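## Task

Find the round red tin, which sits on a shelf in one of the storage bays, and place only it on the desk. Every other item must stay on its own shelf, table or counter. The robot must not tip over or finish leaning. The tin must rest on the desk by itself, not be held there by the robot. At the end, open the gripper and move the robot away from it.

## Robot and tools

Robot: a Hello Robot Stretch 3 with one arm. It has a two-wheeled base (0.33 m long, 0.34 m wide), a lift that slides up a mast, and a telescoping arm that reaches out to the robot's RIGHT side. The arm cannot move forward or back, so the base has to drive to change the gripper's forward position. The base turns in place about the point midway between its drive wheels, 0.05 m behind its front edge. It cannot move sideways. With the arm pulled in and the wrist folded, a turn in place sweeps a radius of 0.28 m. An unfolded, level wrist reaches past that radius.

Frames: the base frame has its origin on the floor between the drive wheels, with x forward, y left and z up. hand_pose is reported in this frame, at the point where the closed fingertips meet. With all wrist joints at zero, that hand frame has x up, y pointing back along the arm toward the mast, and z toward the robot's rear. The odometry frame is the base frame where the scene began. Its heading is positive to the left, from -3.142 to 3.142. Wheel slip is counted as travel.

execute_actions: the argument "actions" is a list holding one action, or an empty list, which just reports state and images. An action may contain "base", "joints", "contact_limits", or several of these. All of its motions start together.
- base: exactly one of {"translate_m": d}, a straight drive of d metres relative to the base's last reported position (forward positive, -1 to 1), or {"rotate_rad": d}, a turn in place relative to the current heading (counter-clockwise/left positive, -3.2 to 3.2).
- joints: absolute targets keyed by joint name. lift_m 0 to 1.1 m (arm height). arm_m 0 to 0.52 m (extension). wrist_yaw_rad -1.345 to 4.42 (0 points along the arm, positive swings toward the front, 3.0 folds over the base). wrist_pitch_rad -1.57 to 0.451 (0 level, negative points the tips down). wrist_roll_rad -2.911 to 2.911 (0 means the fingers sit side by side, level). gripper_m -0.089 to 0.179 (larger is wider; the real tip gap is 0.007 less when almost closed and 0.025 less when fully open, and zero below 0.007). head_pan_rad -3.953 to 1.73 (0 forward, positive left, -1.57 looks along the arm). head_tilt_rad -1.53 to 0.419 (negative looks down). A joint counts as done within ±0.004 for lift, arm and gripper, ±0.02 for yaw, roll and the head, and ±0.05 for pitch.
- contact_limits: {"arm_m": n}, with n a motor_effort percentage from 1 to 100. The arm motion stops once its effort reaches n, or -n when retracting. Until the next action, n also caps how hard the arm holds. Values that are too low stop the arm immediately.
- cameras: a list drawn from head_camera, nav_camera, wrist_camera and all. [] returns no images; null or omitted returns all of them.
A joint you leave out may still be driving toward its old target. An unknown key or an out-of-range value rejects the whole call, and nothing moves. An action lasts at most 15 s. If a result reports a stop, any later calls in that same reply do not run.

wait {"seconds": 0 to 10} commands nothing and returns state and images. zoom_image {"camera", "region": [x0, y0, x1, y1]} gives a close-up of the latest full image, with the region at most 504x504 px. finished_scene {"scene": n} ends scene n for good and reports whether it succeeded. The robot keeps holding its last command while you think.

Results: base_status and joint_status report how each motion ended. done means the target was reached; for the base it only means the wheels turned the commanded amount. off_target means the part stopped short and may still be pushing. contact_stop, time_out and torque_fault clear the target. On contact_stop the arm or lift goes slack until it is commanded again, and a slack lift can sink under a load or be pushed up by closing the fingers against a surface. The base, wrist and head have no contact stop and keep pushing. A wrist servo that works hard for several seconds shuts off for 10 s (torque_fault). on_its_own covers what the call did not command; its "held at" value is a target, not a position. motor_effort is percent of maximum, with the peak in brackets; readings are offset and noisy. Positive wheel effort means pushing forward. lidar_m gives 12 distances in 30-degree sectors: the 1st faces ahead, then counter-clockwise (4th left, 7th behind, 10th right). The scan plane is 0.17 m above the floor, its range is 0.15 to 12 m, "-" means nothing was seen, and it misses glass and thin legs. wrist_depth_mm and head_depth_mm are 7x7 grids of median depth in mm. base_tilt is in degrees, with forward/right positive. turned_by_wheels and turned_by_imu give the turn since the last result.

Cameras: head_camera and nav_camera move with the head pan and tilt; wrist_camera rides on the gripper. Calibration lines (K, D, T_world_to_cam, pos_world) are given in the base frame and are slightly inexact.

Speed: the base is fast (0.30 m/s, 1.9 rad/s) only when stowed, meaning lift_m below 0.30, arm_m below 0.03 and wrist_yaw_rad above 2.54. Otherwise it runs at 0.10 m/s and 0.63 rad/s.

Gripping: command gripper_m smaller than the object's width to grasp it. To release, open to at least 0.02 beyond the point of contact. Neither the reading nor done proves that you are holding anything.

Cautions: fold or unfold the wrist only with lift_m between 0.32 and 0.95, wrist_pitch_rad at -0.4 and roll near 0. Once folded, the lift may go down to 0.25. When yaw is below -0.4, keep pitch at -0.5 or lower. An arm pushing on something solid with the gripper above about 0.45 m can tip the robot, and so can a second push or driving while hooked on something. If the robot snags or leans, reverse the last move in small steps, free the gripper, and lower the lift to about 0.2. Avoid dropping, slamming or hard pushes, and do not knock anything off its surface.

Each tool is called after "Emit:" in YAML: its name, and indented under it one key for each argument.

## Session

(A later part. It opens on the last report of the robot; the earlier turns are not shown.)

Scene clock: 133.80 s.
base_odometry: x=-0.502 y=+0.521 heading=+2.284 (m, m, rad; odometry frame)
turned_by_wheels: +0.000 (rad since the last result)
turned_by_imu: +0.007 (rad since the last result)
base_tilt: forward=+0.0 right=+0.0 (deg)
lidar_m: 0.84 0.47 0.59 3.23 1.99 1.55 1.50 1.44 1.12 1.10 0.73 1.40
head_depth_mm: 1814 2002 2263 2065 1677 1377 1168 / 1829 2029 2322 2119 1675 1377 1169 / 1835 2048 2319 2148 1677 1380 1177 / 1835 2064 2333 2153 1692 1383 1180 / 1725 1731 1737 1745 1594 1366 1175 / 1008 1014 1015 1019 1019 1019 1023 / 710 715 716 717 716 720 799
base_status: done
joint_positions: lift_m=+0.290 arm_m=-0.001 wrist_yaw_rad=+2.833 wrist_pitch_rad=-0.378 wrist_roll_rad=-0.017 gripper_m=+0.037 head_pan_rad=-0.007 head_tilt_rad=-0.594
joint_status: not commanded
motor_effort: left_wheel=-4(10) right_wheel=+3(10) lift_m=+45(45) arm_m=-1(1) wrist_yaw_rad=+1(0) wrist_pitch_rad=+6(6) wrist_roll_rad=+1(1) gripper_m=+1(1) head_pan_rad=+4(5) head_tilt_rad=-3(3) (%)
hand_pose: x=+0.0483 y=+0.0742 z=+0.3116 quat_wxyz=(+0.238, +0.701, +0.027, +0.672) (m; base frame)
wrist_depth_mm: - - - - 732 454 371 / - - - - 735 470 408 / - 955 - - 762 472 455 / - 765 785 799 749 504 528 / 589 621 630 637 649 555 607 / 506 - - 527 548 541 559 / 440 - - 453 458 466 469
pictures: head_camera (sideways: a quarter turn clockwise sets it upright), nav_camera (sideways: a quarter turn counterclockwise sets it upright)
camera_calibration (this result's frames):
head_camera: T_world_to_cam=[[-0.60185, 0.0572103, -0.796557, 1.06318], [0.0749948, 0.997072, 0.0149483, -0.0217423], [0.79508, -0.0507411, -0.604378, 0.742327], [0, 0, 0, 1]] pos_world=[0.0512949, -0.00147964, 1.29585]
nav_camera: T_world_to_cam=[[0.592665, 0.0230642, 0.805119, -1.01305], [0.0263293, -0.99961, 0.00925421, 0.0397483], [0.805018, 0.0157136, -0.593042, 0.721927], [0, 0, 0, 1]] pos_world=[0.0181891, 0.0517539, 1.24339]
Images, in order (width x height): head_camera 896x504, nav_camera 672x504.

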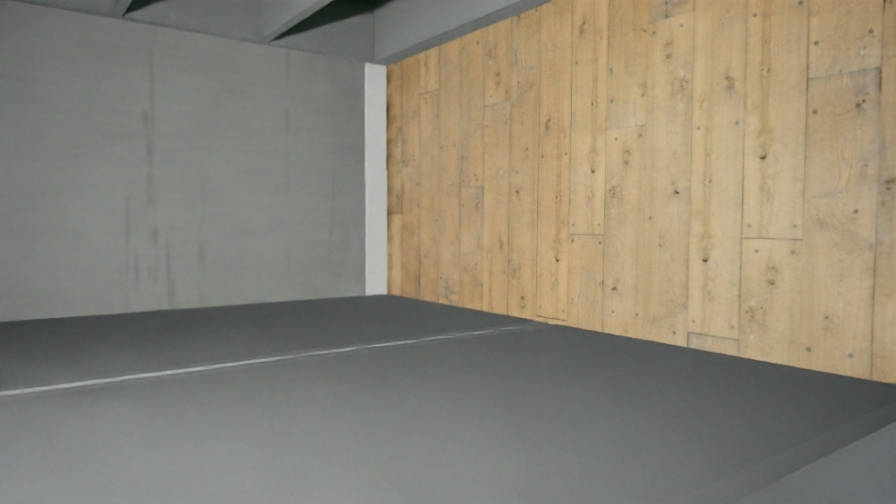

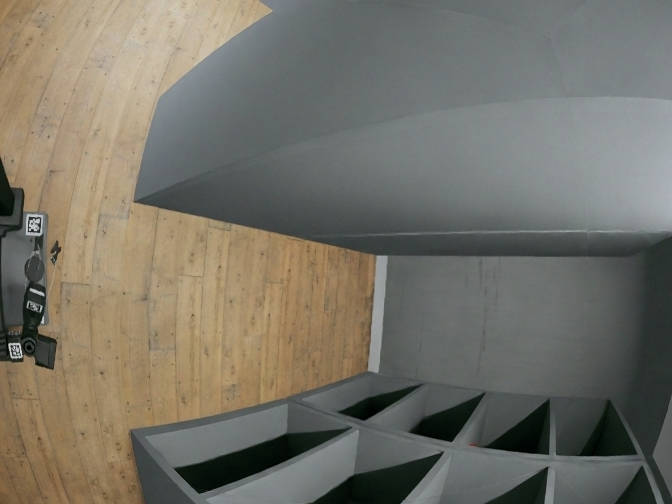

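Emit:
execute_actions:
  actions:
    - {"base":{"rotate_rad":-0.07},"joints":{"lift_m":0.9,"wrist_pitch_rad":-0.4}}
  cameras: []

Emit:
execute_actions:
  actions:
    - {"base":{"translate_m":1.0},"joints":{"wrist_yaw_rad":0,"gripper_m":0.15,"head_pan_rad":-1.4,"head_tilt_rad":-0.5}}

Scene clock: 148.67 s.
base_odometry: x=-0.502 y=+0.521 heading=+2.215 (m, m, rad; odometry frame)
turned_by_wheels: -0.070 (rad since the last result)
turned_by_imu: -0.067 (rad since the last result)
base_tilt: forward=+0.0 right=+0.0 (deg)
lidar_m: 1.04 0.48 0.55 1.70 2.12 1.57 1.49 1.53 1.13 1.10 0.74 1.41
head_depth_mm: 1808 2044 1935 1919 1650 1372 1167 / 1858 2077 2335 2149 1669 1375 1165 / 1836 2053 2327 2125 1682 1376 1173 / 1840 2045 2324 2145 1693 1380 1175 / 1835 2049 2271 2088 1698 1384 1183 / 1436 1384 1339 1288 1250 1203 1129 / 907 889 869 846 829 810 797
base_status: done
joint_positions: lift_m=+0.900 arm_m=-0.001 wrist_yaw_rad=+2.833 wrist_pitch_rad=-0.415 wrist_roll_rad=-0.017 gripper_m=+0.037 head_pan_rad=-0.007 head_tilt_rad=-0.594
joint_status: all done
motor_effort: left_wheel=+5(9) right_wheel=-3(4) lift_m=+46(48) arm_m=-1(1) wrist_yaw_rad=+0(1) wrist_pitch_rad=+6(6) wrist_roll_rad=+1(1) gripper_m=+0(1) head_pan_rad=+4(3) head_tilt_rad=-3(3) (%)
hand_pose: x=+0.0470 y=+0.0700 z=+0.9133 quat_wxyz=(+0.250, +0.700, +0.040, +0.668) (m; base frame)
wrist_depth_mm: - - - - 623 432 402 / - - - - 662 440 458 / - - - - 685 477 518 / - - - - 697 540 621 / - - - - 674 640 746 / - - - - 710 775 976 / - - - - 892 - -
pictures: none
No camera images: the call's "cameras" was empty. Leave "cameras" out to get every camera's image.

Scene clock: 159.90 s.
base_odometry: x=-1.102 y=+1.320 heading=+2.215 (m, m, rad; odometry frame)
turned_by_wheels: +0.000 (rad since the last result)
turned_by_imu: +0.008 (rad since the last result)
base_tilt: forward=+0.0 right=-0.1 (deg)
lidar_m: 0.93 0.37 0.27 0.26 0.28 0.38 2.49 0.90 0.88 0.90 0.70 1.28
head_depth_mm: 867 950 863 1172 1075 1102 - / 878 968 874 1201 1079 - - / 892 982 879 1224 1082 949 1166 / 909 1004 889 1240 1087 1312 1185 / 793 825 790 837 942 1042 1173 / 576 616 685 757 901 1290 1212 / 555 614 746 1315 1108 1368 1229
base_status: done
joint_positions: lift_m=+0.900 arm_m=-0.001 wrist_yaw_rad=+0.002 wrist_pitch_rad=-0.415 wrist_roll_rad=-0.017 gripper_m=+0.150 head_pan_rad=-1.393 head_tilt_rad=-0.508
joint_status: all done
motor_effort: left_wheel=+3(12) right_wheel=-3(5) lift_m=+46(46) arm_m=-1(1) wrist_yaw_rad=-2(6) wrist_pitch_rad=+6(6) wrist_roll_rad=+1(1) gripper_m=+0(97) head_pan_rad=-5(50) head_tilt_rad=+4(13) (%)
hand_pose: x=-0.0210 y=-0.3690 z=+0.9133 quat_wxyz=(+0.698, +0.148, -0.685, -0.144) (m; base frame)
wrist_depth_mm: 381 374 371 371 372 371 385 / 642 444 831 877 845 834 651 / 953 484 900 945 952 913 672 / 842 534 813 911 884 916 650 / 685 603 684 751 719 795 651 / - 698 776 - 676 - 636 / 958 946 951 - - 986 -
pictures: head_camera (sideways: a quarter turn clockwise sets it upright), nav_camera (sideways: a quarter turn counterclockwise sets it upright), wrist_camera
camera_calibration (this result's frames):
head_camera: T_world_to_cam=[[-0.0418901, 0.53246, -0.845418, 1.12347], [0.993591, 0.111116, 0.0207507, -0.0349019], [0.104988, -0.83913, -0.533702, 0.654588], [0, 0, 0, 1]] pos_world=[0.0130164, -0.0450378, 1.29988]
nav_camera: T_world_to_cam=[[0.118984, -0.507984, 0.853109, -1.07273], [-0.977892, -0.20876, 0.0120809, 0.0421928], [0.171958, -0.835686, -0.521593, 0.632832], [0, 0, 0, 1]] pos_world=[0.0600768, -0.00727362, 1.24473]
wrist_camera: T_world_to_cam=[[-0.997293, 0.00413725, 0.0734086, -0.0941762], [-0.0582892, 0.564052, -0.823679, 0.987343], [-0.0448141, -0.825729, -0.562285, 0.378405], [0, 0, 0, 1]] pos_world=[-0.0194119, -0.244064, 1.03294]
Images, in order (width x height): head_camera 896x504, nav_camera 672x504, wrist_camera 644x364.

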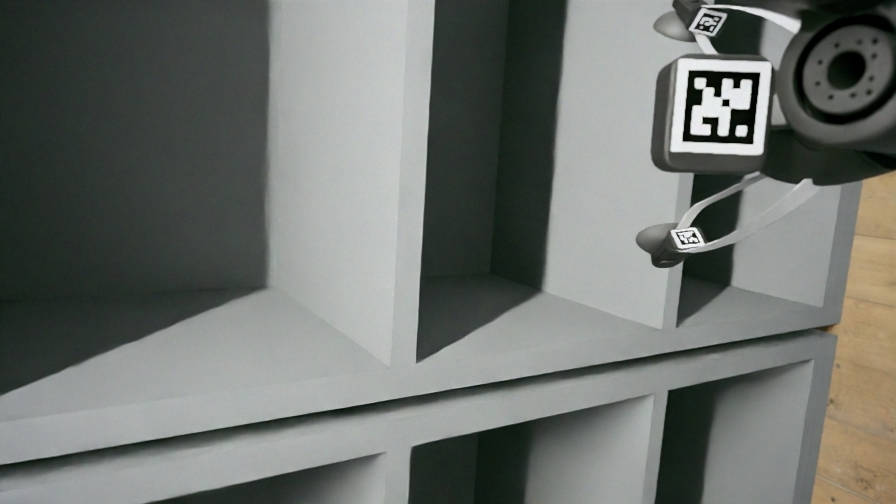

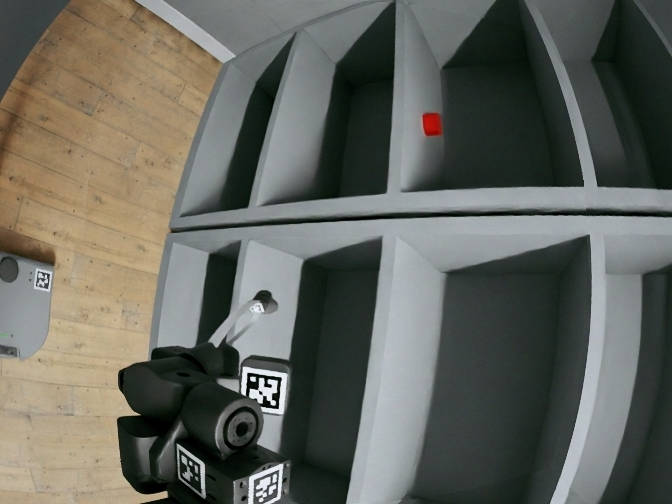

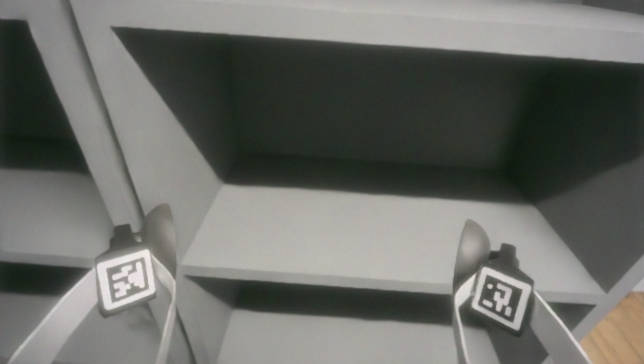

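Emit:
execute_actions:
  actions:
    - {"base":{"translate_m":0.6},"joints":{"lift_m":0.95,"wrist_pitch_rad":0,"head_pan_rad":-1.57}}

Scene clock: 184.20 s.
base_odometry: x=-1.462 y=+1.800 heading=+2.215 (m, m, rad; odometry frame)
turned_by_wheels: +0.000 (rad since the last result)
turned_by_imu: +0.005 (rad since the last result)
base_tilt: forward=+0.0 right=+0.0 (deg)
lidar_m: 0.65 0.34 0.25 0.25 0.26 0.36 1.09 1.36 0.71 1.07 0.89 0.66
head_depth_mm: 699 710 719 739 822 - - / 897 973 872 935 1038 - - / 911 1002 883 1252 - - - / 908 1000 880 1246 1090 1310 1181 / 910 999 828 1222 1081 1322 1189 / 905 997 906 1246 1102 1314 1196 / 908 997 917 1254 1107 1291 1199
base_status: done
joint_positions: lift_m=+0.950 arm_m=-0.001 wrist_yaw_rad=+0.002 wrist_pitch_rad=-0.021 wrist_roll_rad=-0.017 gripper_m=+0.150 head_pan_rad=-1.563 head_tilt_rad=-0.508
joint_status: all done
motor_effort: left_wheel=+2(11) right_wheel=-2(2) lift_m=+45(50) arm_m=-1(1) wrist_yaw_rad=-3(4) wrist_pitch_rad=+8(9) wrist_roll_rad=+1(1) gripper_m=+0(0) head_pan_rad=-4(21) head_tilt_rad=+4(4) (%)
hand_pose: x=-0.0210 y=-0.3999 z=+1.0592 quat_wxyz=(+0.713, +0.008, -0.701, -0.007) (m; base frame)
wrist_depth_mm: 678 854 813 839 813 431 419 / 686 850 858 852 832 434 816 / 705 879 901 921 894 439 863 / 517 556 594 634 646 436 716 / 705 863 978 982 464 449 456 / 705 981 994 995 774 - - / 767 833 820 879 762 492 929
pictures: head_camera (sideways: a quarter turn clockwise sets it upright), nav_camera (sideways: a quarter turn counterclockwise sets it upright), wrist_camera
camera_calibration (this result's frames):
head_camera: T_world_to_cam=[[0.0487909, 0.531866, -0.845422, 1.12292], [0.998067, -0.0585731, 0.0207512, -0.0349299], [-0.0384821, -0.8448, -0.533696, 0.655455], [0, 0, 0, 1]] pos_world=[0.00529755, -0.0455588, 1.29988]
nav_camera: T_world_to_cam=[[0.0313321, -0.520784, 0.853113, -1.0722], [-0.999114, -0.0403194, 0.0120812, 0.0423219], [0.0281053, -0.852736, -0.521586, 0.633702], [0, 0, 0, 1]] pos_world=[0.0580684, -0.0163005, 1.24473]
wrist_camera: T_world_to_cam=[[-0.997348, 0.0318546, 0.065445, -0.0851822], [-0.0575794, 0.204723, -0.977125, 1.14377], [-0.044524, -0.978302, -0.202345, -0.00730186], [0, 0, 0, 1]] pos_world=[-0.0194238, -0.238586, 1.1217]
Images, in order (width x height): head_camera 896x504, nav_camera 672x504, wrist_camera 644x364.

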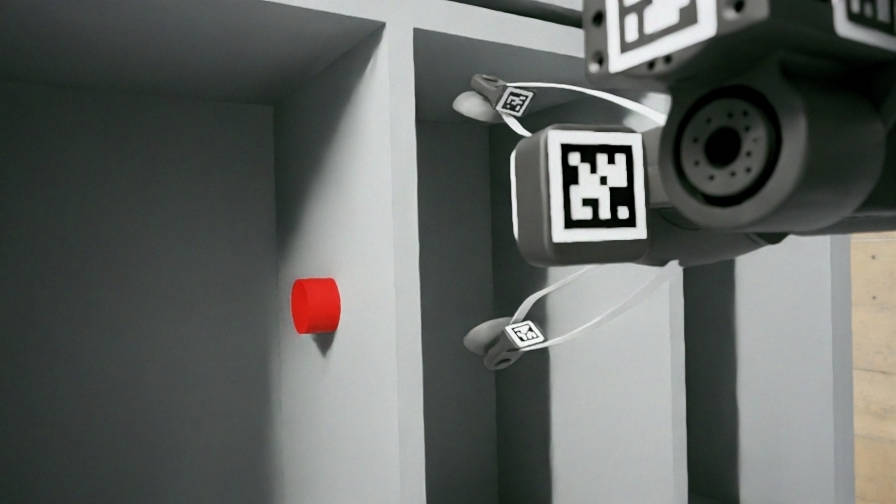

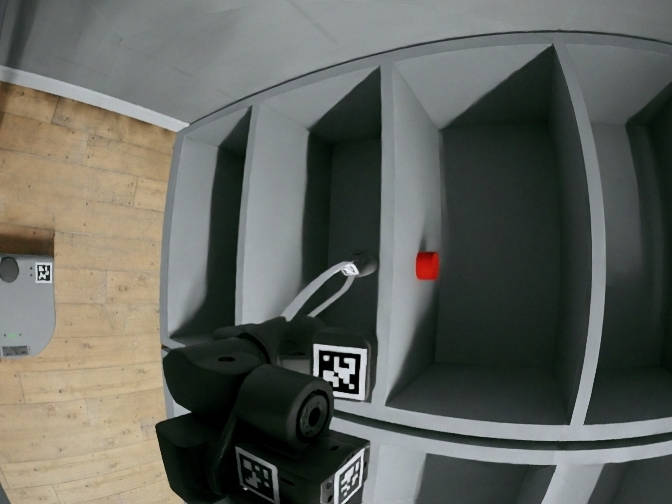

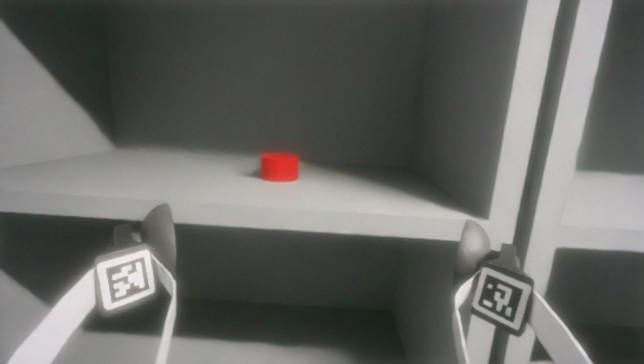

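Emit:
execute_actions:
  actions:
    - {"base":{"translate_m":0.04},"joints":{"arm_m":0.3}}
  cameras: ["head_camera","wrist_camera"]

Scene clock: 194.57 s.
base_odometry: x=-1.486 y=+1.832 heading=+2.215 (m, m, rad; odometry frame)
turned_by_wheels: +0.000 (rad since the last result)
turned_by_imu: +0.001 (rad since the last result)
base_tilt: forward=+0.0 right=+0.0 (deg)
lidar_m: 0.60 0.34 0.25 0.24 0.26 0.36 1.09 1.39 0.73 1.12 0.84 0.62
head_depth_mm: 811 827 789 - 932 996 1163 / 912 1003 1021 1255 1080 1239 1163 / 911 1003 - 1277 1085 1308 1182 / 910 1000 1037 1275 1093 1313 1178 / 909 999 901 1246 1098 1316 1183 / 909 1000 905 1256 1100 1323 1193 / 910 1000 914 1247 1107 1294 1192
base_status: done
joint_positions: lift_m=+0.950 arm_m=+0.300 wrist_yaw_rad=+0.001 wrist_pitch_rad=-0.020 wrist_roll_rad=-0.017 gripper_m=+0.150 head_pan_rad=-1.563 head_tilt_rad=-0.507
joint_status: all done
motor_effort: left_wheel=+3(10) right_wheel=-2(2) lift_m=+46(45) arm_m=+4(3) wrist_yaw_rad=+0(3) wrist_pitch_rad=+8(8) wrist_roll_rad=+1(1) gripper_m=+1(2) head_pan_rad=-4(5) head_tilt_rad=+4(4) (%)
hand_pose: x=-0.0212 y=-0.7003 z=+1.0593 quat_wxyz=(+0.713, +0.008, -0.701, -0.007) (m; base frame)
wrist_depth_mm: 552 556 554 534 546 529 334 / 585 563 562 565 558 508 337 / 591 592 589 577 576 503 330 / 506 546 584 597 596 496 325 / 317 348 313 323 374 402 321 / 238 223 241 250 255 - 274 / 178 181 185 190 195 193 207
pictures: head_camera (sideways: a quarter turn clockwise sets it upright), wrist_camera
camera_calibration (this result's frames):
head_camera: T_world_to_cam=[[0.0489522, 0.53164, -0.845554, 1.12309], [0.99805, -0.0588676, 0.0207678, -0.0349514], [-0.0387347, -0.844922, -0.533485, 0.655182], [0, 0, 0, 1]] pos_world=[0.00528388, -0.045559, 1.29989]
wrist_camera: T_world_to_cam=[[-0.997319, 0.0327793, 0.0654258, -0.0751799], [-0.0573968, 0.204212, -0.977243, 1.20518], [-0.045394, -0.978378, -0.201783, -0.301863], [0, 0, 0, 1]] pos_world=[-0.0195077, -0.538984, 1.12176]
Images, in order (width x height): head_camera 896x504, wrist_camera 644x364.

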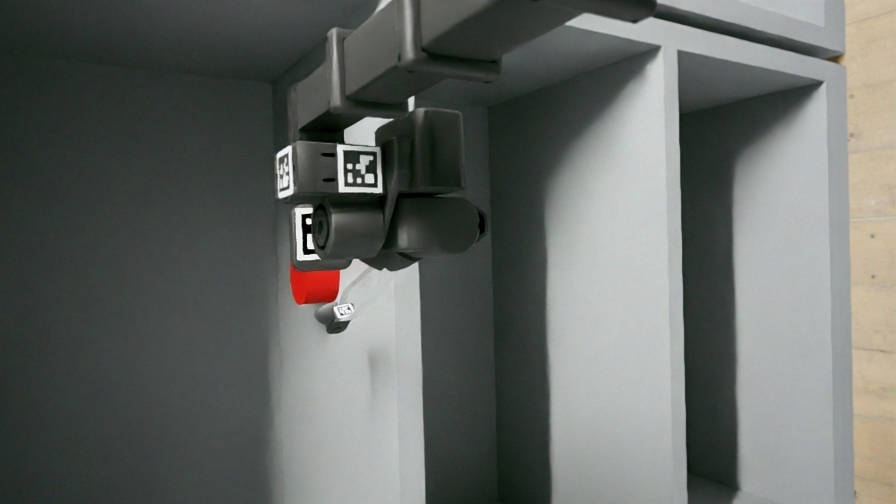

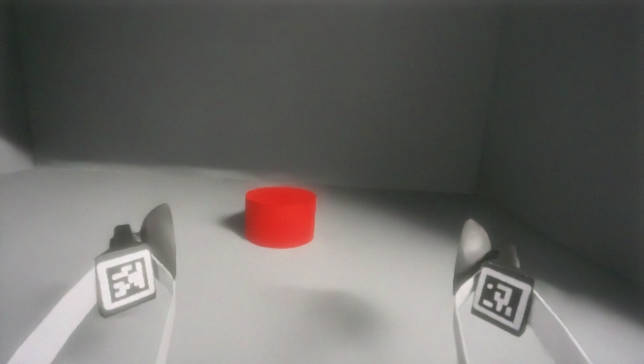

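Emit:
execute_actions:
  actions:
    - {"base":{"translate_m":0.03},"joints":{"lift_m":0.93,"arm_m":0.48}}
  cameras: ["wrist_camera"]

Scene clock: 202.80 s.
base_odometry: x=-1.505 y=+1.856 heading=+2.215 (m, m, rad; odometry frame)
turned_by_wheels: +0.000 (rad since the last result)
turned_by_imu: +0.001 (rad since the last result)
base_tilt: forward=+0.0 right=+0.0 (deg)
lidar_m: 0.57 0.34 0.25 0.24 0.26 0.36 1.08 1.42 0.74 1.12 0.79 0.59
head_depth_mm: 889 909 860 - - 1023 1159 / 911 1001 1015 1254 1080 1271 1177 / 911 1003 - 1252 1088 1300 1180 / 912 1001 824 1250 1092 1310 1186 / 911 999 898 1254 1097 1310 1185 / 911 1003 905 1253 1099 1319 1195 / 909 1000 917 1250 1102 1288 1193
base_status: done
joint_positions: lift_m=+0.930 arm_m=+0.480 wrist_yaw_rad=+0.001 wrist_pitch_rad=-0.020 wrist_roll_rad=-0.017 gripper_m=+0.150 head_pan_rad=-1.563 head_tilt_rad=-0.507
joint_status: all done
motor_effort: left_wheel=+3(10) right_wheel=-2(6) lift_m=+36(39) arm_m=+4(10) wrist_yaw_rad=-1(1) wrist_pitch_rad=+8(8) wrist_roll_rad=+1(1) gripper_m=+1(1) head_pan_rad=-3(4) head_tilt_rad=+4(4) (%)
hand_pose: x=-0.0212 y=-0.8803 z=+1.0396 quat_wxyz=(+0.713, +0.008, -0.701, -0.007) (m; base frame)
wrist_depth_mm: 382 378 376 373 369 370 363 / 394 388 389 382 384 382 376 / 411 405 407 396 397 393 376 / 415 413 417 412 415 410 369 / 266 297 283 180 316 362 330 / 202 188 139 129 215 - 232 / 148 154 137 127 165 163 175
pictures: wrist_camera
camera_calibration (this result's frames):
wrist_camera: T_world_to_cam=[[-0.997316, 0.0328752, 0.0654222, -0.0679256], [-0.0573786, 0.204111, -0.977265, 1.22263], [-0.0454812, -0.978396, -0.201677, -0.482078], [0, 0, 0, 1]] pos_world=[-0.0195161, -0.718981, 1.10205]
Images, in order (width x height): wrist_camera 644x364.

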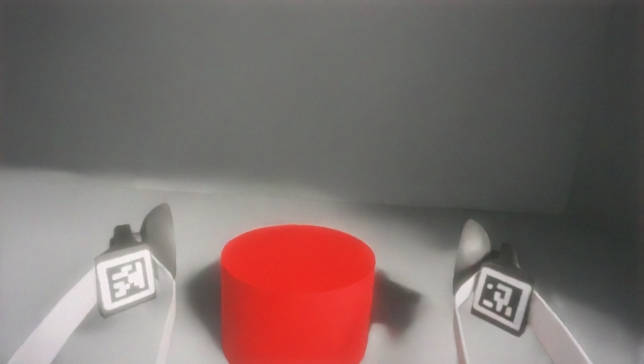

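Well placed. Grip.

Emit:
execute_actions:
  actions:
    - {"joints":{"gripper_m":0.05}}
  cameras: ["wrist_camera"]

Emit:
execute_actions:
  actions:
    - {"joints":{"lift_m":0.96}}
  cameras: []

Emit:
execute_actions:
  actions:
    - {"joints":{"arm_m":0,"head_pan_rad":-3.1,"head_tilt_rad":-0.6}}

Scene clock: 213.93 s.
base_odometry: x=-1.505 y=+1.856 heading=+2.215 (m, m, rad; odometry frame)
turned_by_wheels: +0.000 (rad since the last result)
turned_by_imu: +0.001 (rad since the last result)
base_tilt: forward=+0.0 right=+0.0 (deg)
lidar_m: 0.58 0.34 0.25 0.24 0.26 0.36 1.08 1.42 0.74 1.12 0.79 0.59
head_depth_mm: 887 915 861 - - 1026 1160 / 910 1001 1013 1263 1081 1271 1169 / 911 1000 - 1252 1086 1303 1182 / 909 1002 - 1250 1095 1308 1181 / 912 999 898 1246 1095 1318 1188 / 908 997 904 1247 1098 1315 1191 / 911 1000 914 1244 1106 1291 1196
base_status: not commanded
joint_positions: lift_m=+0.930 arm_m=+0.480 wrist_yaw_rad=+0.001 wrist_pitch_rad=-0.019 wrist_roll_rad=-0.017 gripper_m=+0.051 head_pan_rad=-1.563 head_tilt_rad=-0.507
joint_status: all done
motor_effort: left_wheel=+4(4) right_wheel=-3(3) lift_m=+37(36) arm_m=+4(4) wrist_yaw_rad=-1(1) wrist_pitch_rad=+7(8) wrist_roll_rad=+1(1) gripper_m=-15(100) head_pan_rad=-4(4) head_tilt_rad=+4(4) (%)
hand_pose: x=-0.0212 y=-0.8804 z=+1.0399 quat_wxyz=(+0.713, +0.007, -0.701, -0.007) (m; base frame)
wrist_depth_mm: 380 378 374 371 370 368 365 / 388 392 392 389 383 381 375 / 414 404 404 401 396 396 373 / 421 413 408 412 411 406 365 / 268 277 309 181 340 333 333 / 194 198 137 126 137 227 234 / 151 155 144 123 160 170 174
pictures: wrist_camera
camera_calibration (this result's frames):
wrist_camera: T_world_to_cam=[[-0.997316, 0.0329431, 0.0653834, -0.0678412], [-0.0573795, 0.202981, -0.9775, 1.22217], [-0.0454734, -0.978628, -0.200546, -0.483447], [0, 0, 0, 1]] pos_world=[-0.0195154, -0.718958, 1.10216]
Images, in order (width x height): wrist_camera 644x364.

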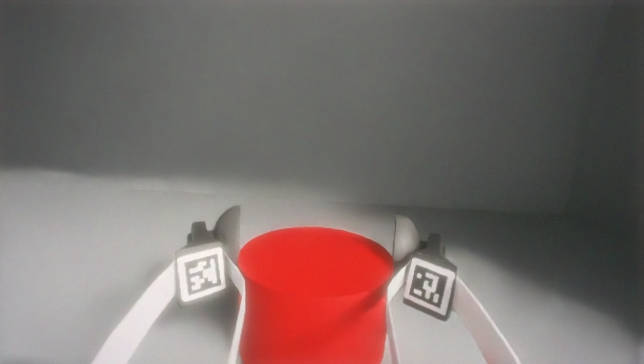

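Scene clock: 215.00 s.
base_odometry: x=-1.505 y=+1.856 heading=+2.215 (m, m, rad; odometry frame)
turned_by_wheels: +0.000 (rad since the last result)
turned_by_imu: +0.000 (rad since the last result)
base_tilt: forward=+0.0 right=+0.0 (deg)
lidar_m: 0.58 0.34 0.25 0.24 0.26 0.36 1.08 1.42 0.74 1.12 0.79 0.59
head_depth_mm: 885 913 892 - 971 1017 1158 / 910 1003 - 1255 1078 1269 1174 / 910 989 770 1252 1085 1309 1179 / 911 995 780 1256 1092 1320 1182 / 910 1005 896 1249 1092 1315 1185 / 908 1001 912 1248 1101 1323 1192 / 909 999 913 1248 1103 1287 1193
base_status: not commanded
joint_positions: lift_m=+0.960 arm_m=+0.480 wrist_yaw_rad=+0.001 wrist_pitch_rad=-0.026 wrist_roll_rad=-0.017 gripper_m=+0.051 head_pan_rad=-1.563 head_tilt_rad=-0.507
joint_status: all done
motor_effort: left_wheel=+4(4) right_wheel=-3(3) lift_m=+47(47) arm_m=+4(4) wrist_yaw_rad=-1(1) wrist_pitch_rad=+10(10) wrist_roll_rad=+1(1) gripper_m=-16(16) head_pan_rad=-4(4) head_tilt_rad=+4(4) (%)
hand_pose: x=-0.0212 y=-0.8802 z=+1.0679 quat_wxyz=(+0.713, +0.010, -0.701, -0.009) (m; base frame)
wrist_depth_mm: 382 374 372 373 364 370 363 / 391 391 385 380 382 381 370 / 409 404 404 402 398 395 370 / 423 424 419 415 408 405 367 / 329 343 381 182 415 415 358 / 241 247 137 125 136 280 289 / 189 194 181 122 198 213 217
pictures: none
No camera images: the call's "cameras" was empty. Leave "cameras" out to get every camera's image.

Scene clock: 219.70 s.
base_odometry: x=-1.505 y=+1.856 heading=+2.215 (m, m, rad; odometry frame)
turned_by_wheels: +0.000 (rad since the last result)
turned_by_imu: +0.001 (rad since the last result)
base_tilt: forward=+0.0 right=+0.0 (deg)
lidar_m: 0.57 0.34 0.25 0.24 0.26 0.36 1.08 1.42 0.74 1.12 0.79 0.59
head_depth_mm: 799 799 800 - - - - / 2569 2823 1282 - - - - / 2636 2930 2948 - - - - / 2612 2893 2986 2238 1642 - - / 2640 2943 3007 2173 1698 - - / 2637 2924 3042 2170 1706 - - / 2623 2868 2723 2167 1652 - -
base_status: not commanded
joint_positions: lift_m=+0.960 arm_m=+0.000 wrist_yaw_rad=+0.001 wrist_pitch_rad=-0.027 wrist_roll_rad=-0.017 gripper_m=+0.051 head_pan_rad=-3.093 head_tilt_rad=-0.592
joint_status: all done
motor_effort: left_wheel=+4(4) right_wheel=-3(3) lift_m=+47(47) arm_m=-4(5) wrist_yaw_rad=-1(1) wrist_pitch_rad=+11(11) wrist_roll_rad=+1(1) gripper_m=-17(16) head_pan_rad=-4(50) head_tilt_rad=-3(12) (%)
hand_pose: x=-0.0213 y=-0.4008 z=+1.0676 quat_wxyz=(+0.713, +0.010, -0.701, -0.009) (m; base frame)
wrist_depth_mm: 598 825 806 834 784 559 396 / 611 842 862 866 862 554 404 / 619 868 896 894 878 544 414 / 539 564 609 675 714 542 437 / 616 836 459 183 455 457 447 / 645 887 136 125 137 511 987 / 639 817 783 123 809 496 896
pictures: head_camera (sideways: a quarter turn clockwise sets it upright), nav_camera (sideways: a quarter turn counterclockwise sets it upright), wrist_camera
camera_calibration (this result's frames):
head_camera: T_world_to_cam=[[0.603036, -0.0237056, -0.797362, 1.05688], [-0.0194129, -0.999698, 0.0150393, -0.0212849], [-0.797478, 0.00640991, -0.603314, 0.750657], [0, 0, 0, 1]] pos_world=[-0.0391152, -0.00103627, 1.29592]
nav_camera: T_world_to_cam=[[-0.58939, -0.0559334, 0.80591, -1.00687], [-0.0818632, 0.9966, 0.00929865, 0.0403504], [-0.80369, -0.0604938, -0.591965, 0.73034], [0, 0, 0, 1]] pos_world=[-0.00317045, -0.0523499, 1.24341]
wrist_camera: T_world_to_cam=[[-0.997309, 0.0326243, 0.0656465, -0.0859077], [-0.0573442, 0.210667, -0.975874, 1.15322], [-0.0456668, -0.977013, -0.20823, 0.000273701], [0, 0, 0, 1]] pos_world=[-0.0195338, -0.239875, 1.13109]
Images, in order (width x height): head_camera 896x504, nav_camera 672x504, wrist_camera 644x364.

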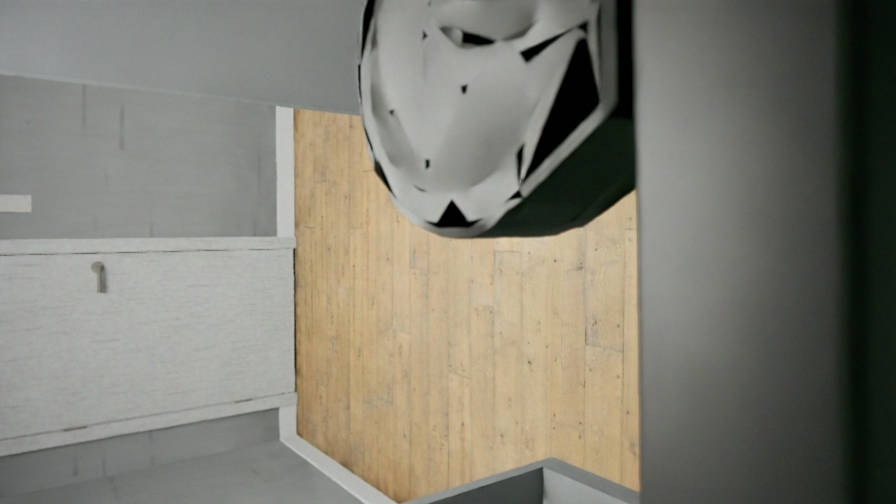

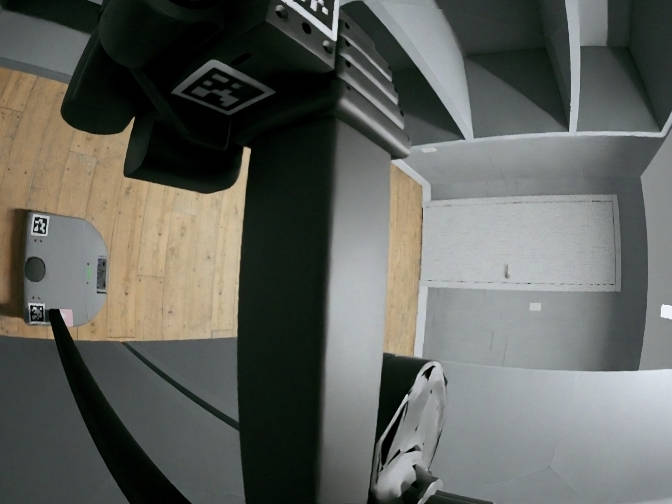

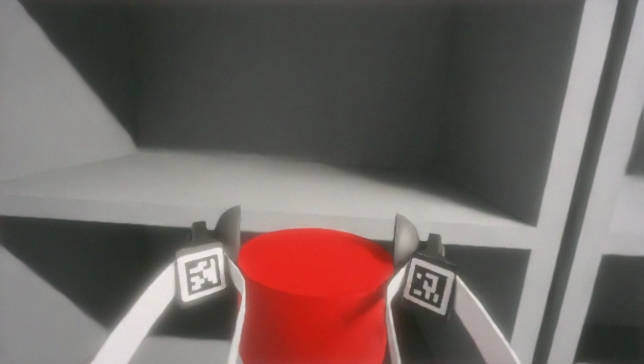

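Emit:
execute_actions:
  actions:
    - {"base":{"translate_m":-1.0}}
  cameras: []

Emit:
execute_actions:
  actions:
    - {"base":{"translate_m":-1.0}}
  cameras: []

Emit:
execute_actions:
  actions:
    - {"base":{"translate_m":-0.3},"joints":{"head_pan_rad":1.5,"head_tilt_rad":-0.5}}
  cameras: ["nav_camera"]

Scene clock: 236.33 s.
base_odometry: x=-0.904 y=+1.057 heading=+2.215 (m, m, rad; odometry frame)
turned_by_wheels: +0.000 (rad since the last result)
turned_by_imu: -0.003 (rad since the last result)
base_tilt: forward=+0.0 right=+0.0 (deg)
lidar_m: 0.97 0.38 0.28 0.27 0.28 0.40 2.17 1.54 0.69 1.09 0.87 0.93
head_depth_mm: 1792 2009 2223 - - - - / 1800 2014 2249 - - - - / 1819 2005 2269 - - - - / 1798 2010 2253 2221 1645 - - / 1802 2018 2287 2158 1700 - - / 1807 2007 2298 2180 1704 - - / 1816 2039 2276 2181 1714 - -
base_status: done
joint_positions: lift_m=+0.960 arm_m=+0.000 wrist_yaw_rad=+0.001 wrist_pitch_rad=-0.027 wrist_roll_rad=-0.017 gripper_m=+0.051 head_pan_rad=-3.093 head_tilt_rad=-0.593
joint_status: not commanded
motor_effort: left_wheel=+4(5) right_wheel=-3(7) lift_m=+47(47) arm_m=-4(4) wrist_yaw_rad=-1(1) wrist_pitch_rad=+11(11) wrist_roll_rad=+1(1) gripper_m=-16(16) head_pan_rad=-5(5) head_tilt_rad=-3(3) (%)
hand_pose: x=-0.0213 y=-0.4008 z=+1.0676 quat_wxyz=(+0.713, +0.010, -0.701, -0.009) (m; base frame)
wrist_depth_mm: 685 834 794 794 790 443 806 / 686 840 841 835 815 432 851 / 690 843 870 860 841 427 870 / 534 586 614 657 662 447 897 / 642 880 429 183 430 440 922 / 731 956 136 125 136 498 957 / 725 821 780 123 676 991 -
pictures: none
No camera images: the call's "cameras" was empty. Leave "cameras" out to get every camera's image.

Scene clock: 247.30 s.
base_odometry: x=-0.303 y=+0.257 heading=+2.215 (m, m, rad; odometry frame)
turned_by_wheels: +0.000 (rad since the last result)
turned_by_imu: -0.004 (rad since the last result)
base_tilt: forward=+0.0 right=+0.0 (deg)
lidar_m: 1.06 0.77 1.02 3.26 1.66 1.23 1.16 1.22 1.13 1.09 0.99 0.95
head_depth_mm: 968 1082 1212 - - - - / 971 1081 1220 - - - - / 977 1091 1231 - - - - / 963 1070 1208 1364 1582 - - / 963 1076 1214 1404 1600 - - / 965 1077 1226 1400 1602 - - / 965 1081 1218 1408 1604 - -
base_status: done
joint_positions: lift_m=+0.960 arm_m=+0.000 wrist_yaw_rad=+0.001 wrist_pitch_rad=-0.027 wrist_roll_rad=-0.017 gripper_m=+0.051 head_pan_rad=-3.093 head_tilt_rad=-0.593
joint_status: not commanded
motor_effort: left_wheel=+5(5) right_wheel=-3(6) lift_m=+47(47) arm_m=-4(4) wrist_yaw_rad=-1(1) wrist_pitch_rad=+11(11) wrist_roll_rad=+1(1) gripper_m=-16(17) head_pan_rad=-4(4) head_tilt_rad=-3(3) (%)
hand_pose: x=-0.0213 y=-0.4008 z=+1.0676 quat_wxyz=(+0.713, +0.010, -0.701, -0.009) (m; base frame)
wrist_depth_mm: 798 823 792 799 775 790 786 / 818 823 830 838 822 829 814 / 839 860 850 846 856 842 860 / 875 876 886 885 885 902 899 / 841 913 909 183 884 940 931 / 890 981 136 126 136 941 929 / 879 - 990 123 - 983 997
pictures: none
No camera images: the call's "cameras" was empty. Leave "cameras" out to get every camera's image.

Scene clock: 251.27 s.
base_odometry: x=-0.123 y=+0.017 heading=+2.215 (m, m, rad; odometry frame)
turned_by_wheels: +0.000 (rad since the last result)
turned_by_imu: -0.001 (rad since the last result)
base_tilt: forward=+0.0 right=+0.0 (deg)
lidar_m: 1.09 1.05 1.95 2.10 1.25 0.92 0.86 0.91 1.12 1.09 1.13 1.18
head_depth_mm: 3113 3356 2963 2200 1809 1455 1213 / 3122 3398 3620 2401 1810 1459 1219 / 3091 3371 3235 2432 1833 1467 1230 / 3046 3315 3233 2483 1840 1480 1221 / 3033 3226 3386 2481 1855 1477 1233 / 2972 3139 2462 2300 1860 1492 1233 / 2947 3086 2201 2504 1921 - -
base_status: done
joint_positions: lift_m=+0.960 arm_m=+0.000 wrist_yaw_rad=+0.001 wrist_pitch_rad=-0.027 wrist_roll_rad=-0.017 gripper_m=+0.051 head_pan_rad=+1.493 head_tilt_rad=-0.507
joint_status: all done
motor_effort: left_wheel=+5(6) right_wheel=-3(8) lift_m=+47(47) arm_m=-4(4) wrist_yaw_rad=+0(0) wrist_pitch_rad=+11(11) wrist_roll_rad=+1(1) gripper_m=-17(16) head_pan_rad=+4(51) head_tilt_rad=+4(13) (%)
hand_pose: x=-0.0213 y=-0.4008 z=+1.0676 quat_wxyz=(+0.713, +0.010, -0.701, -0.009) (m; base frame)
wrist_depth_mm: 818 786 787 798 785 765 787 / 828 818 812 825 802 801 812 / 867 850 846 856 870 865 853 / 901 895 892 880 862 873 885 / 925 909 925 182 892 905 912 / 969 954 137 125 137 960 937 / - 968 964 122 979 - 950
pictures: nav_camera (sideways: a quarter turn counterclockwise sets it upright)
camera_calibration (this result's frames):
nav_camera: T_world_to_cam=[[0.0135036, 0.521363, 0.853228, -1.07224], [0.998884, -0.0456546, 0.0120883, 0.0301248], [0.0452561, 0.852113, -0.521398, 0.633352], [0, 0, 0, 1]] pos_world=[-0.0442751, 0.0207169, 1.24473]
Images, in order (width x height): nav_camera 672x504.

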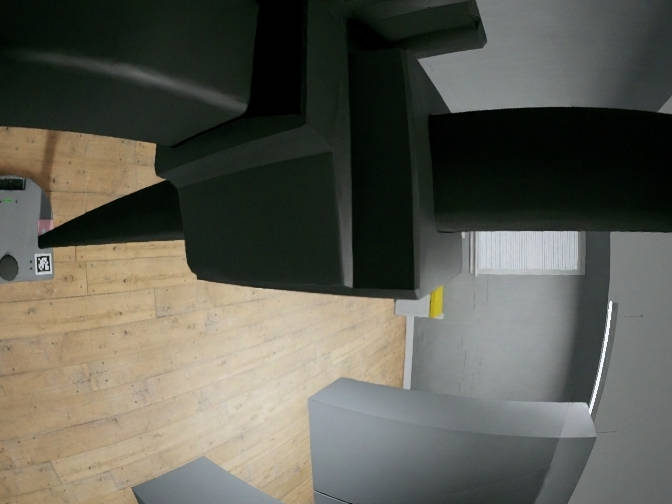

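Emit:
execute_actions:
  actions:
    - {"base":{"rotate_rad":1.55},"joints":{"head_pan_rad":0,"head_tilt_rad":-0.5}}
  cameras: []

Emit:
execute_actions:
  actions:
    - {"base":{"translate_m":1.0}}
  cameras: ["nav_camera","head_camera"]

Scene clock: 263.33 s.
base_odometry: x=-0.123 y=+0.017 heading=-2.518 (m, m, rad; odometry frame)
turned_by_wheels: +1.550 (rad since the last result)
turned_by_imu: +1.525 (rad since the last result)
base_tilt: forward=+0.0 right=+0.0 (deg)
lidar_m: 2.09 1.28 0.93 0.86 0.91 1.13 1.09 1.12 1.19 1.18 1.05 1.96
head_depth_mm: 3051 3399 3539 2417 1814 1458 1222 / 3057 3330 3400 2437 1826 1471 1220 / 2995 3306 3172 2431 1822 1471 1215 / 3020 3311 3523 2456 1838 1470 1228 / 3002 3180 3204 2484 1848 1479 1228 / 2992 3171 2127 2286 1864 1473 1235 / 2854 2697 2415 2371 1870 1492 1241
base_status: done
joint_positions: lift_m=+0.960 arm_m=+0.000 wrist_yaw_rad=+0.001 wrist_pitch_rad=-0.027 wrist_roll_rad=-0.017 gripper_m=+0.051 head_pan_rad=+0.007 head_tilt_rad=-0.507
joint_status: all done
motor_effort: left_wheel=-4(9) right_wheel=+3(6) lift_m=+47(47) arm_m=-4(4) wrist_yaw_rad=-1(1) wrist_pitch_rad=+11(11) wrist_roll_rad=+1(1) gripper_m=-17(15) head_pan_rad=-5(50) head_tilt_rad=+4(4) (%)
hand_pose: x=-0.0213 y=-0.4008 z=+1.0676 quat_wxyz=(+0.713, +0.010, -0.701, -0.009) (m; base frame)
wrist_depth_mm: 722 725 - - - - 729 / 739 751 - - - - 758 / 756 774 - - - - 761 / 777 791 - - - - 798 / 839 852 - 183 - - 840 / 837 868 137 126 137 - 891 / 911 886 910 123 - 931 931
pictures: none
No camera images: the call's "cameras" was empty. Leave "cameras" out to get every camera's image.

Scene clock: 274.27 s.
base_odometry: x=-0.935 y=-0.567 heading=-2.518 (m, m, rad; odometry frame)
turned_by_wheels: +0.000 (rad since the last result)
turned_by_imu: +0.008 (rad since the last result)
base_tilt: forward=+0.0 right=+0.0 (deg)
lidar_m: 1.76 1.14 0.93 0.90 0.93 1.27 2.08 1.91 1.04 1.04 1.21 1.42
head_depth_mm: 2220 2427 2718 2406 1811 1451 1220 / 2225 2436 2536 2420 1815 1466 1217 / 2213 2445 2594 2438 1825 1463 1225 / 2184 2424 2702 2464 1849 1472 1223 / 2179 2393 1820 1296 1849 1473 1231 / 2180 2402 1685 1176 1793 1498 1233 / 2178 2400 1709 1185 1355 1449 1242
base_status: done
joint_positions: lift_m=+0.960 arm_m=+0.000 wrist_yaw_rad=+0.001 wrist_pitch_rad=-0.027 wrist_roll_rad=-0.017 gripper_m=+0.051 head_pan_rad=+0.007 head_tilt_rad=-0.507
joint_status: not commanded
motor_effort: left_wheel=-5(6) right_wheel=+3(8) lift_m=+47(47) arm_m=-4(4) wrist_yaw_rad=+0(0) wrist_pitch_rad=+11(11) wrist_roll_rad=+1(1) gripper_m=-17(17) head_pan_rad=-4(4) head_tilt_rad=+4(4) (%)
hand_pose: x=-0.0213 y=-0.4008 z=+1.0676 quat_wxyz=(+0.713, +0.010, -0.701, -0.009) (m; base frame)
wrist_depth_mm: 802 - - - 922 717 729 / 811 - - - - 741 751 / 829 - - - 774 759 777 / 826 - - - 810 819 - / 835 - - 182 821 849 - / 874 - 137 125 137 889 - / 911 - - 123 876 898 -
pictures: head_camera (sideways: a quarter turn clockwise sets it upright), nav_camera (sideways: a quarter turn counterclockwise sets it upright)
camera_calibration (this result's frames):
head_camera: T_world_to_cam=[[-0.531517, 0.0492524, -0.845614, 1.12671], [0.0594276, 0.998016, 0.0207753, -0.0292356], [0.84496, -0.0392103, -0.53339, 0.649668], [0, 0, 0, 1]] pos_world=[0.0516588, -0.00084181, 1.29989]
nav_camera: T_world_to_cam=[[0.520502, 0.0308801, 0.853302, -1.07543], [0.0394521, -0.999148, 0.0120929, 0.0359714], [0.852948, 0.0273702, -0.521277, 0.628268], [0, 0, 0, 1]] pos_world=[0.0224662, 0.0519544, 1.24474]
Images, in order (width x height): head_camera 896x504, nav_camera 672x504.

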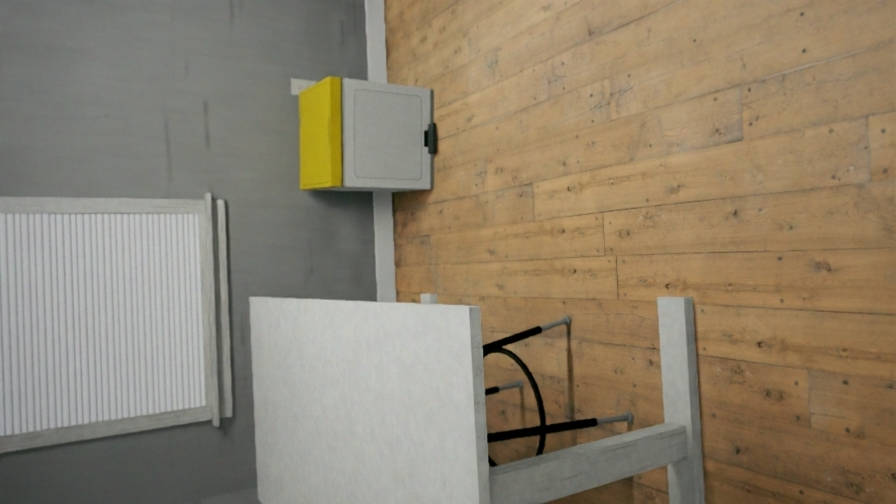

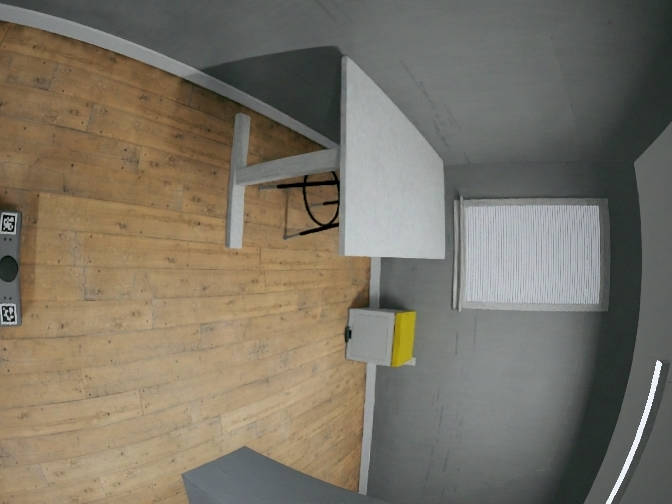

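Emit:
execute_actions:
  actions:
    - {"base":{"translate_m":0.4}}
  cameras: []

Emit:
execute_actions:
  actions:
    - {"base":{"rotate_rad":1.6}}
  cameras: []

Emit:
execute_actions:
  actions:
    - {"base":{"translate_m":0.35},"joints":{"head_pan_rad":-1.57,"head_tilt_rad":-0.7,"arm_m":0.25}}

Scene clock: 292.20 s.
base_odometry: x=-1.260 y=-0.800 heading=-2.518 (m, m, rad; odometry frame)
turned_by_wheels: +0.000 (rad since the last result)
turned_by_imu: +0.004 (rad since the last result)
base_tilt: forward=+0.0 right=+0.0 (deg)
lidar_m: 1.11 0.78 0.93 0.90 0.93 1.28 2.48 1.43 1.20 1.05 1.04 1.93
head_depth_mm: 1884 2074 2286 2201 1806 1461 1220 / 1875 2070 2215 2087 1817 1466 1219 / 1894 2063 2253 2226 1829 1463 1221 / 1857 2048 2272 2434 1839 1465 1226 / 1853 2043 1803 1164 900 1439 1201 / 1851 2042 1694 1112 833 1408 1199 / 1844 2040 1702 1122 839 1370 1157
base_status: done
joint_positions: lift_m=+0.960 arm_m=+0.000 wrist_yaw_rad=+0.001 wrist_pitch_rad=-0.027 wrist_roll_rad=-0.017 gripper_m=+0.051 head_pan_rad=+0.007 head_tilt_rad=-0.507
joint_status: not commanded
motor_effort: left_wheel=-5(6) right_wheel=+3(7) lift_m=+47(46) arm_m=-4(4) wrist_yaw_rad=-1(1) wrist_pitch_rad=+11(11) wrist_roll_rad=+1(1) gripper_m=-16(16) head_pan_rad=-4(5) head_tilt_rad=+4(4) (%)
hand_pose: x=-0.0213 y=-0.4008 z=+1.0676 quat_wxyz=(+0.713, +0.010, -0.701, -0.009) (m; base frame)
wrist_depth_mm: 725 719 977 - - - 732 / 745 749 978 - - - 755 / 759 779 - - - - 773 / 807 791 - - - - 825 / 843 811 940 182 - - 812 / 875 854 137 125 137 - 887 / 893 915 874 123 - 958 913
pictures: none
No camera images: the call's "cameras" was empty. Leave "cameras" out to get every camera's image.

Scene clock: 295.67 s.
base_odometry: x=-1.260 y=-0.800 heading=-0.918 (m, m, rad; odometry frame)
turned_by_wheels: +1.600 (rad since the last result)
turned_by_imu: +1.574 (rad since the last result)
base_tilt: forward=+0.1 right=+0.0 (deg)
lidar_m: 0.90 0.94 1.31 2.49 1.38 1.20 1.04 1.05 1.92 1.11 0.78 0.92
head_depth_mm: 716 787 876 983 1127 1316 1214 / 715 787 874 984 1119 1311 1223 / 714 785 872 981 1122 1311 1226 / 715 786 873 985 1119 1306 1228 / 712 785 871 983 1122 1310 1230 / 713 785 872 980 1123 1307 1235 / 711 784 872 979 1124 1313 1241
base_status: done
joint_positions: lift_m=+0.960 arm_m=+0.000 wrist_yaw_rad=+0.001 wrist_pitch_rad=-0.027 wrist_roll_rad=-0.017 gripper_m=+0.051 head_pan_rad=+0.007 head_tilt_rad=-0.507
joint_status: not commanded
motor_effort: left_wheel=-4(11) right_wheel=+4(8) lift_m=+47(47) arm_m=-4(4) wrist_yaw_rad=-2(1) wrist_pitch_rad=+11(11) wrist_roll_rad=+1(1) gripper_m=-16(18) head_pan_rad=-4(4) head_tilt_rad=+4(4) (%)
hand_pose: x=-0.0213 y=-0.4008 z=+1.0676 quat_wxyz=(+0.713, +0.010, -0.701, -0.009) (m; base frame)
wrist_depth_mm: - - - - - - - / - - - - - - - / - - - - - - - / - - - - - - - / 965 - - 183 - - - / 721 736 136 125 137 - - / 556 575 523 123 - - -
pictures: none
No camera images: the call's "cameras" was empty. Leave "cameras" out to get every camera's image.

Scene clock: 300.10 s.
base_odometry: x=-1.047 y=-1.078 heading=-0.919 (m, m, rad; odometry frame)
turned_by_wheels: +0.000 (rad since the last result)
turned_by_imu: +0.002 (rad since the last result)
base_tilt: forward=+0.0 right=+0.0 (deg)
lidar_m: 0.55 0.57 0.80 2.29 2.59 1.50 1.39 1.42 2.00 0.67 0.75 0.56
head_depth_mm: 1929 2097 - 1765 1506 1305 1120 / 1918 - 1613 843 1503 1305 1125 / 1912 - - 849 1508 1286 1134 / 1918 1778 1054 847 1480 1276 1136 / 1903 1633 1103 853 1041 1281 1139 / 1920 1584 1108 854 1523 1287 1132 / 1550 1452 1116 856 1397 1285 1141
base_status: done
joint_positions: lift_m=+0.960 arm_m=+0.250 wrist_yaw_rad=+0.001 wrist_pitch_rad=-0.027 wrist_roll_rad=-0.017 gripper_m=+0.051 head_pan_rad=-1.563 head_tilt_rad=-0.692
joint_status: all done
motor_effort: left_wheel=-4(4) right_wheel=+3(9) lift_m=+47(47) arm_m=+4(1) wrist_yaw_rad=+0(1) wrist_pitch_rad=+11(11) wrist_roll_rad=+1(1) gripper_m=-15(15) head_pan_rad=-4(51) head_tilt_rad=-4(20) (%)
hand_pose: x=-0.0213 y=-0.6501 z=+1.0676 quat_wxyz=(+0.713, +0.010, -0.701, -0.009) (m; base frame)
wrist_depth_mm: 617 881 - - - - - / 618 923 - - - - - / 635 929 - - - - - / 635 953 - - - - - / 647 844 - 182 - - - / 644 717 136 126 137 - - / 559 563 527 123 584 - -
pictures: head_camera (sideways: a quarter turn clockwise sets it upright), nav_camera (sideways: a quarter turn counterclockwise sets it upright), wrist_camera
camera_calibration (this result's frames):
head_camera: T_world_to_cam=[[0.0477974, 0.677525, -0.733945, 0.977603], [0.998073, -0.0614974, 0.0082285, -0.0186232], [-0.0395607, -0.732924, -0.679159, 0.844693], [0, 0, 0, 1]] pos_world=[0.00527711, -0.0444001, 1.29134]
nav_camera: T_world_to_cam=[[0.0323406, -0.668047, 0.743416, -0.929205], [-0.999111, -0.041732, 0.0059629, 0.0502893], [0.0270408, -0.742948, -0.668802, 0.825224], [0, 0, 0, 1]] pos_world=[0.057981, -0.00555448, 1.2424]
wrist_camera: T_world_to_cam=[[-0.997309, 0.0326304, 0.0656433, -0.0777678], [-0.0573397, 0.210668, -0.975875, 1.20574], [-0.0456721, -0.977013, -0.20823, -0.243322], [0, 0, 0, 1]] pos_world=[-0.0195346, -0.489202, 1.13109]
Images, in order (width x height): head_camera 896x504, nav_camera 672x504, wrist_camera 644x364.

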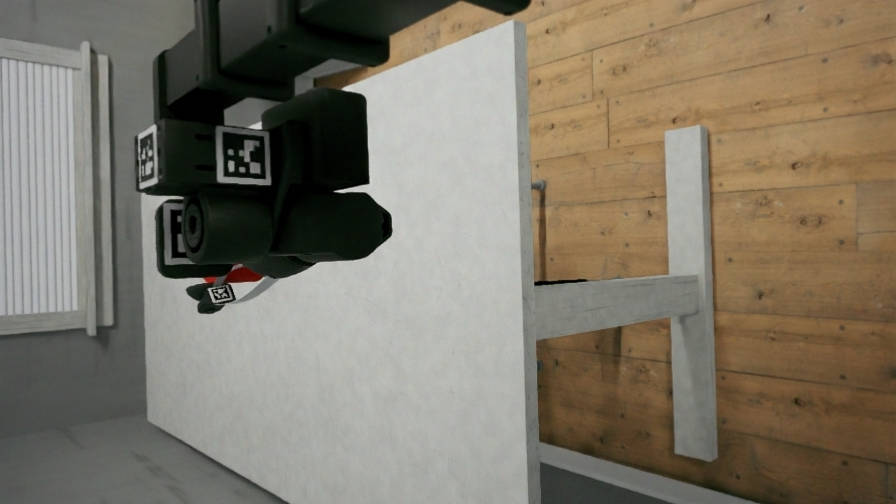

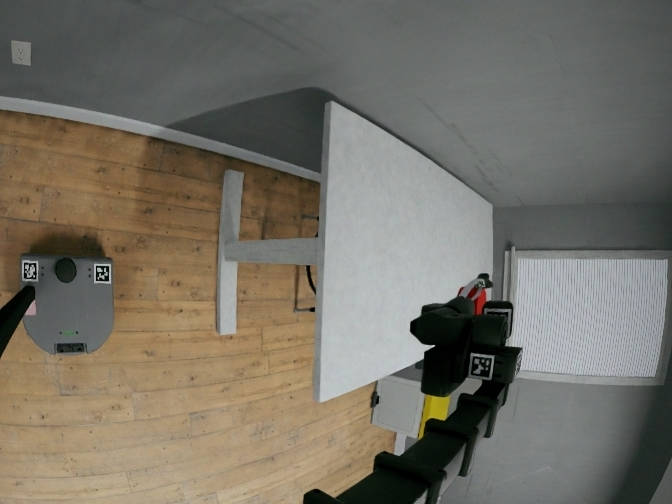

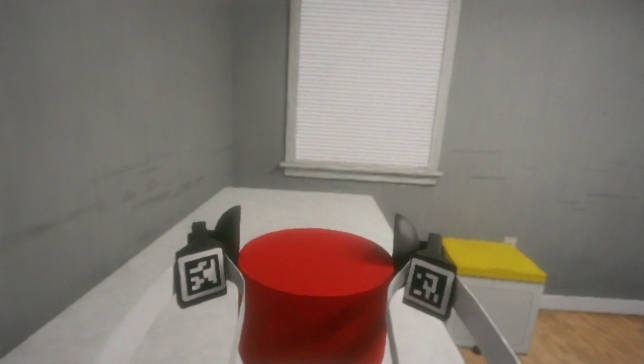

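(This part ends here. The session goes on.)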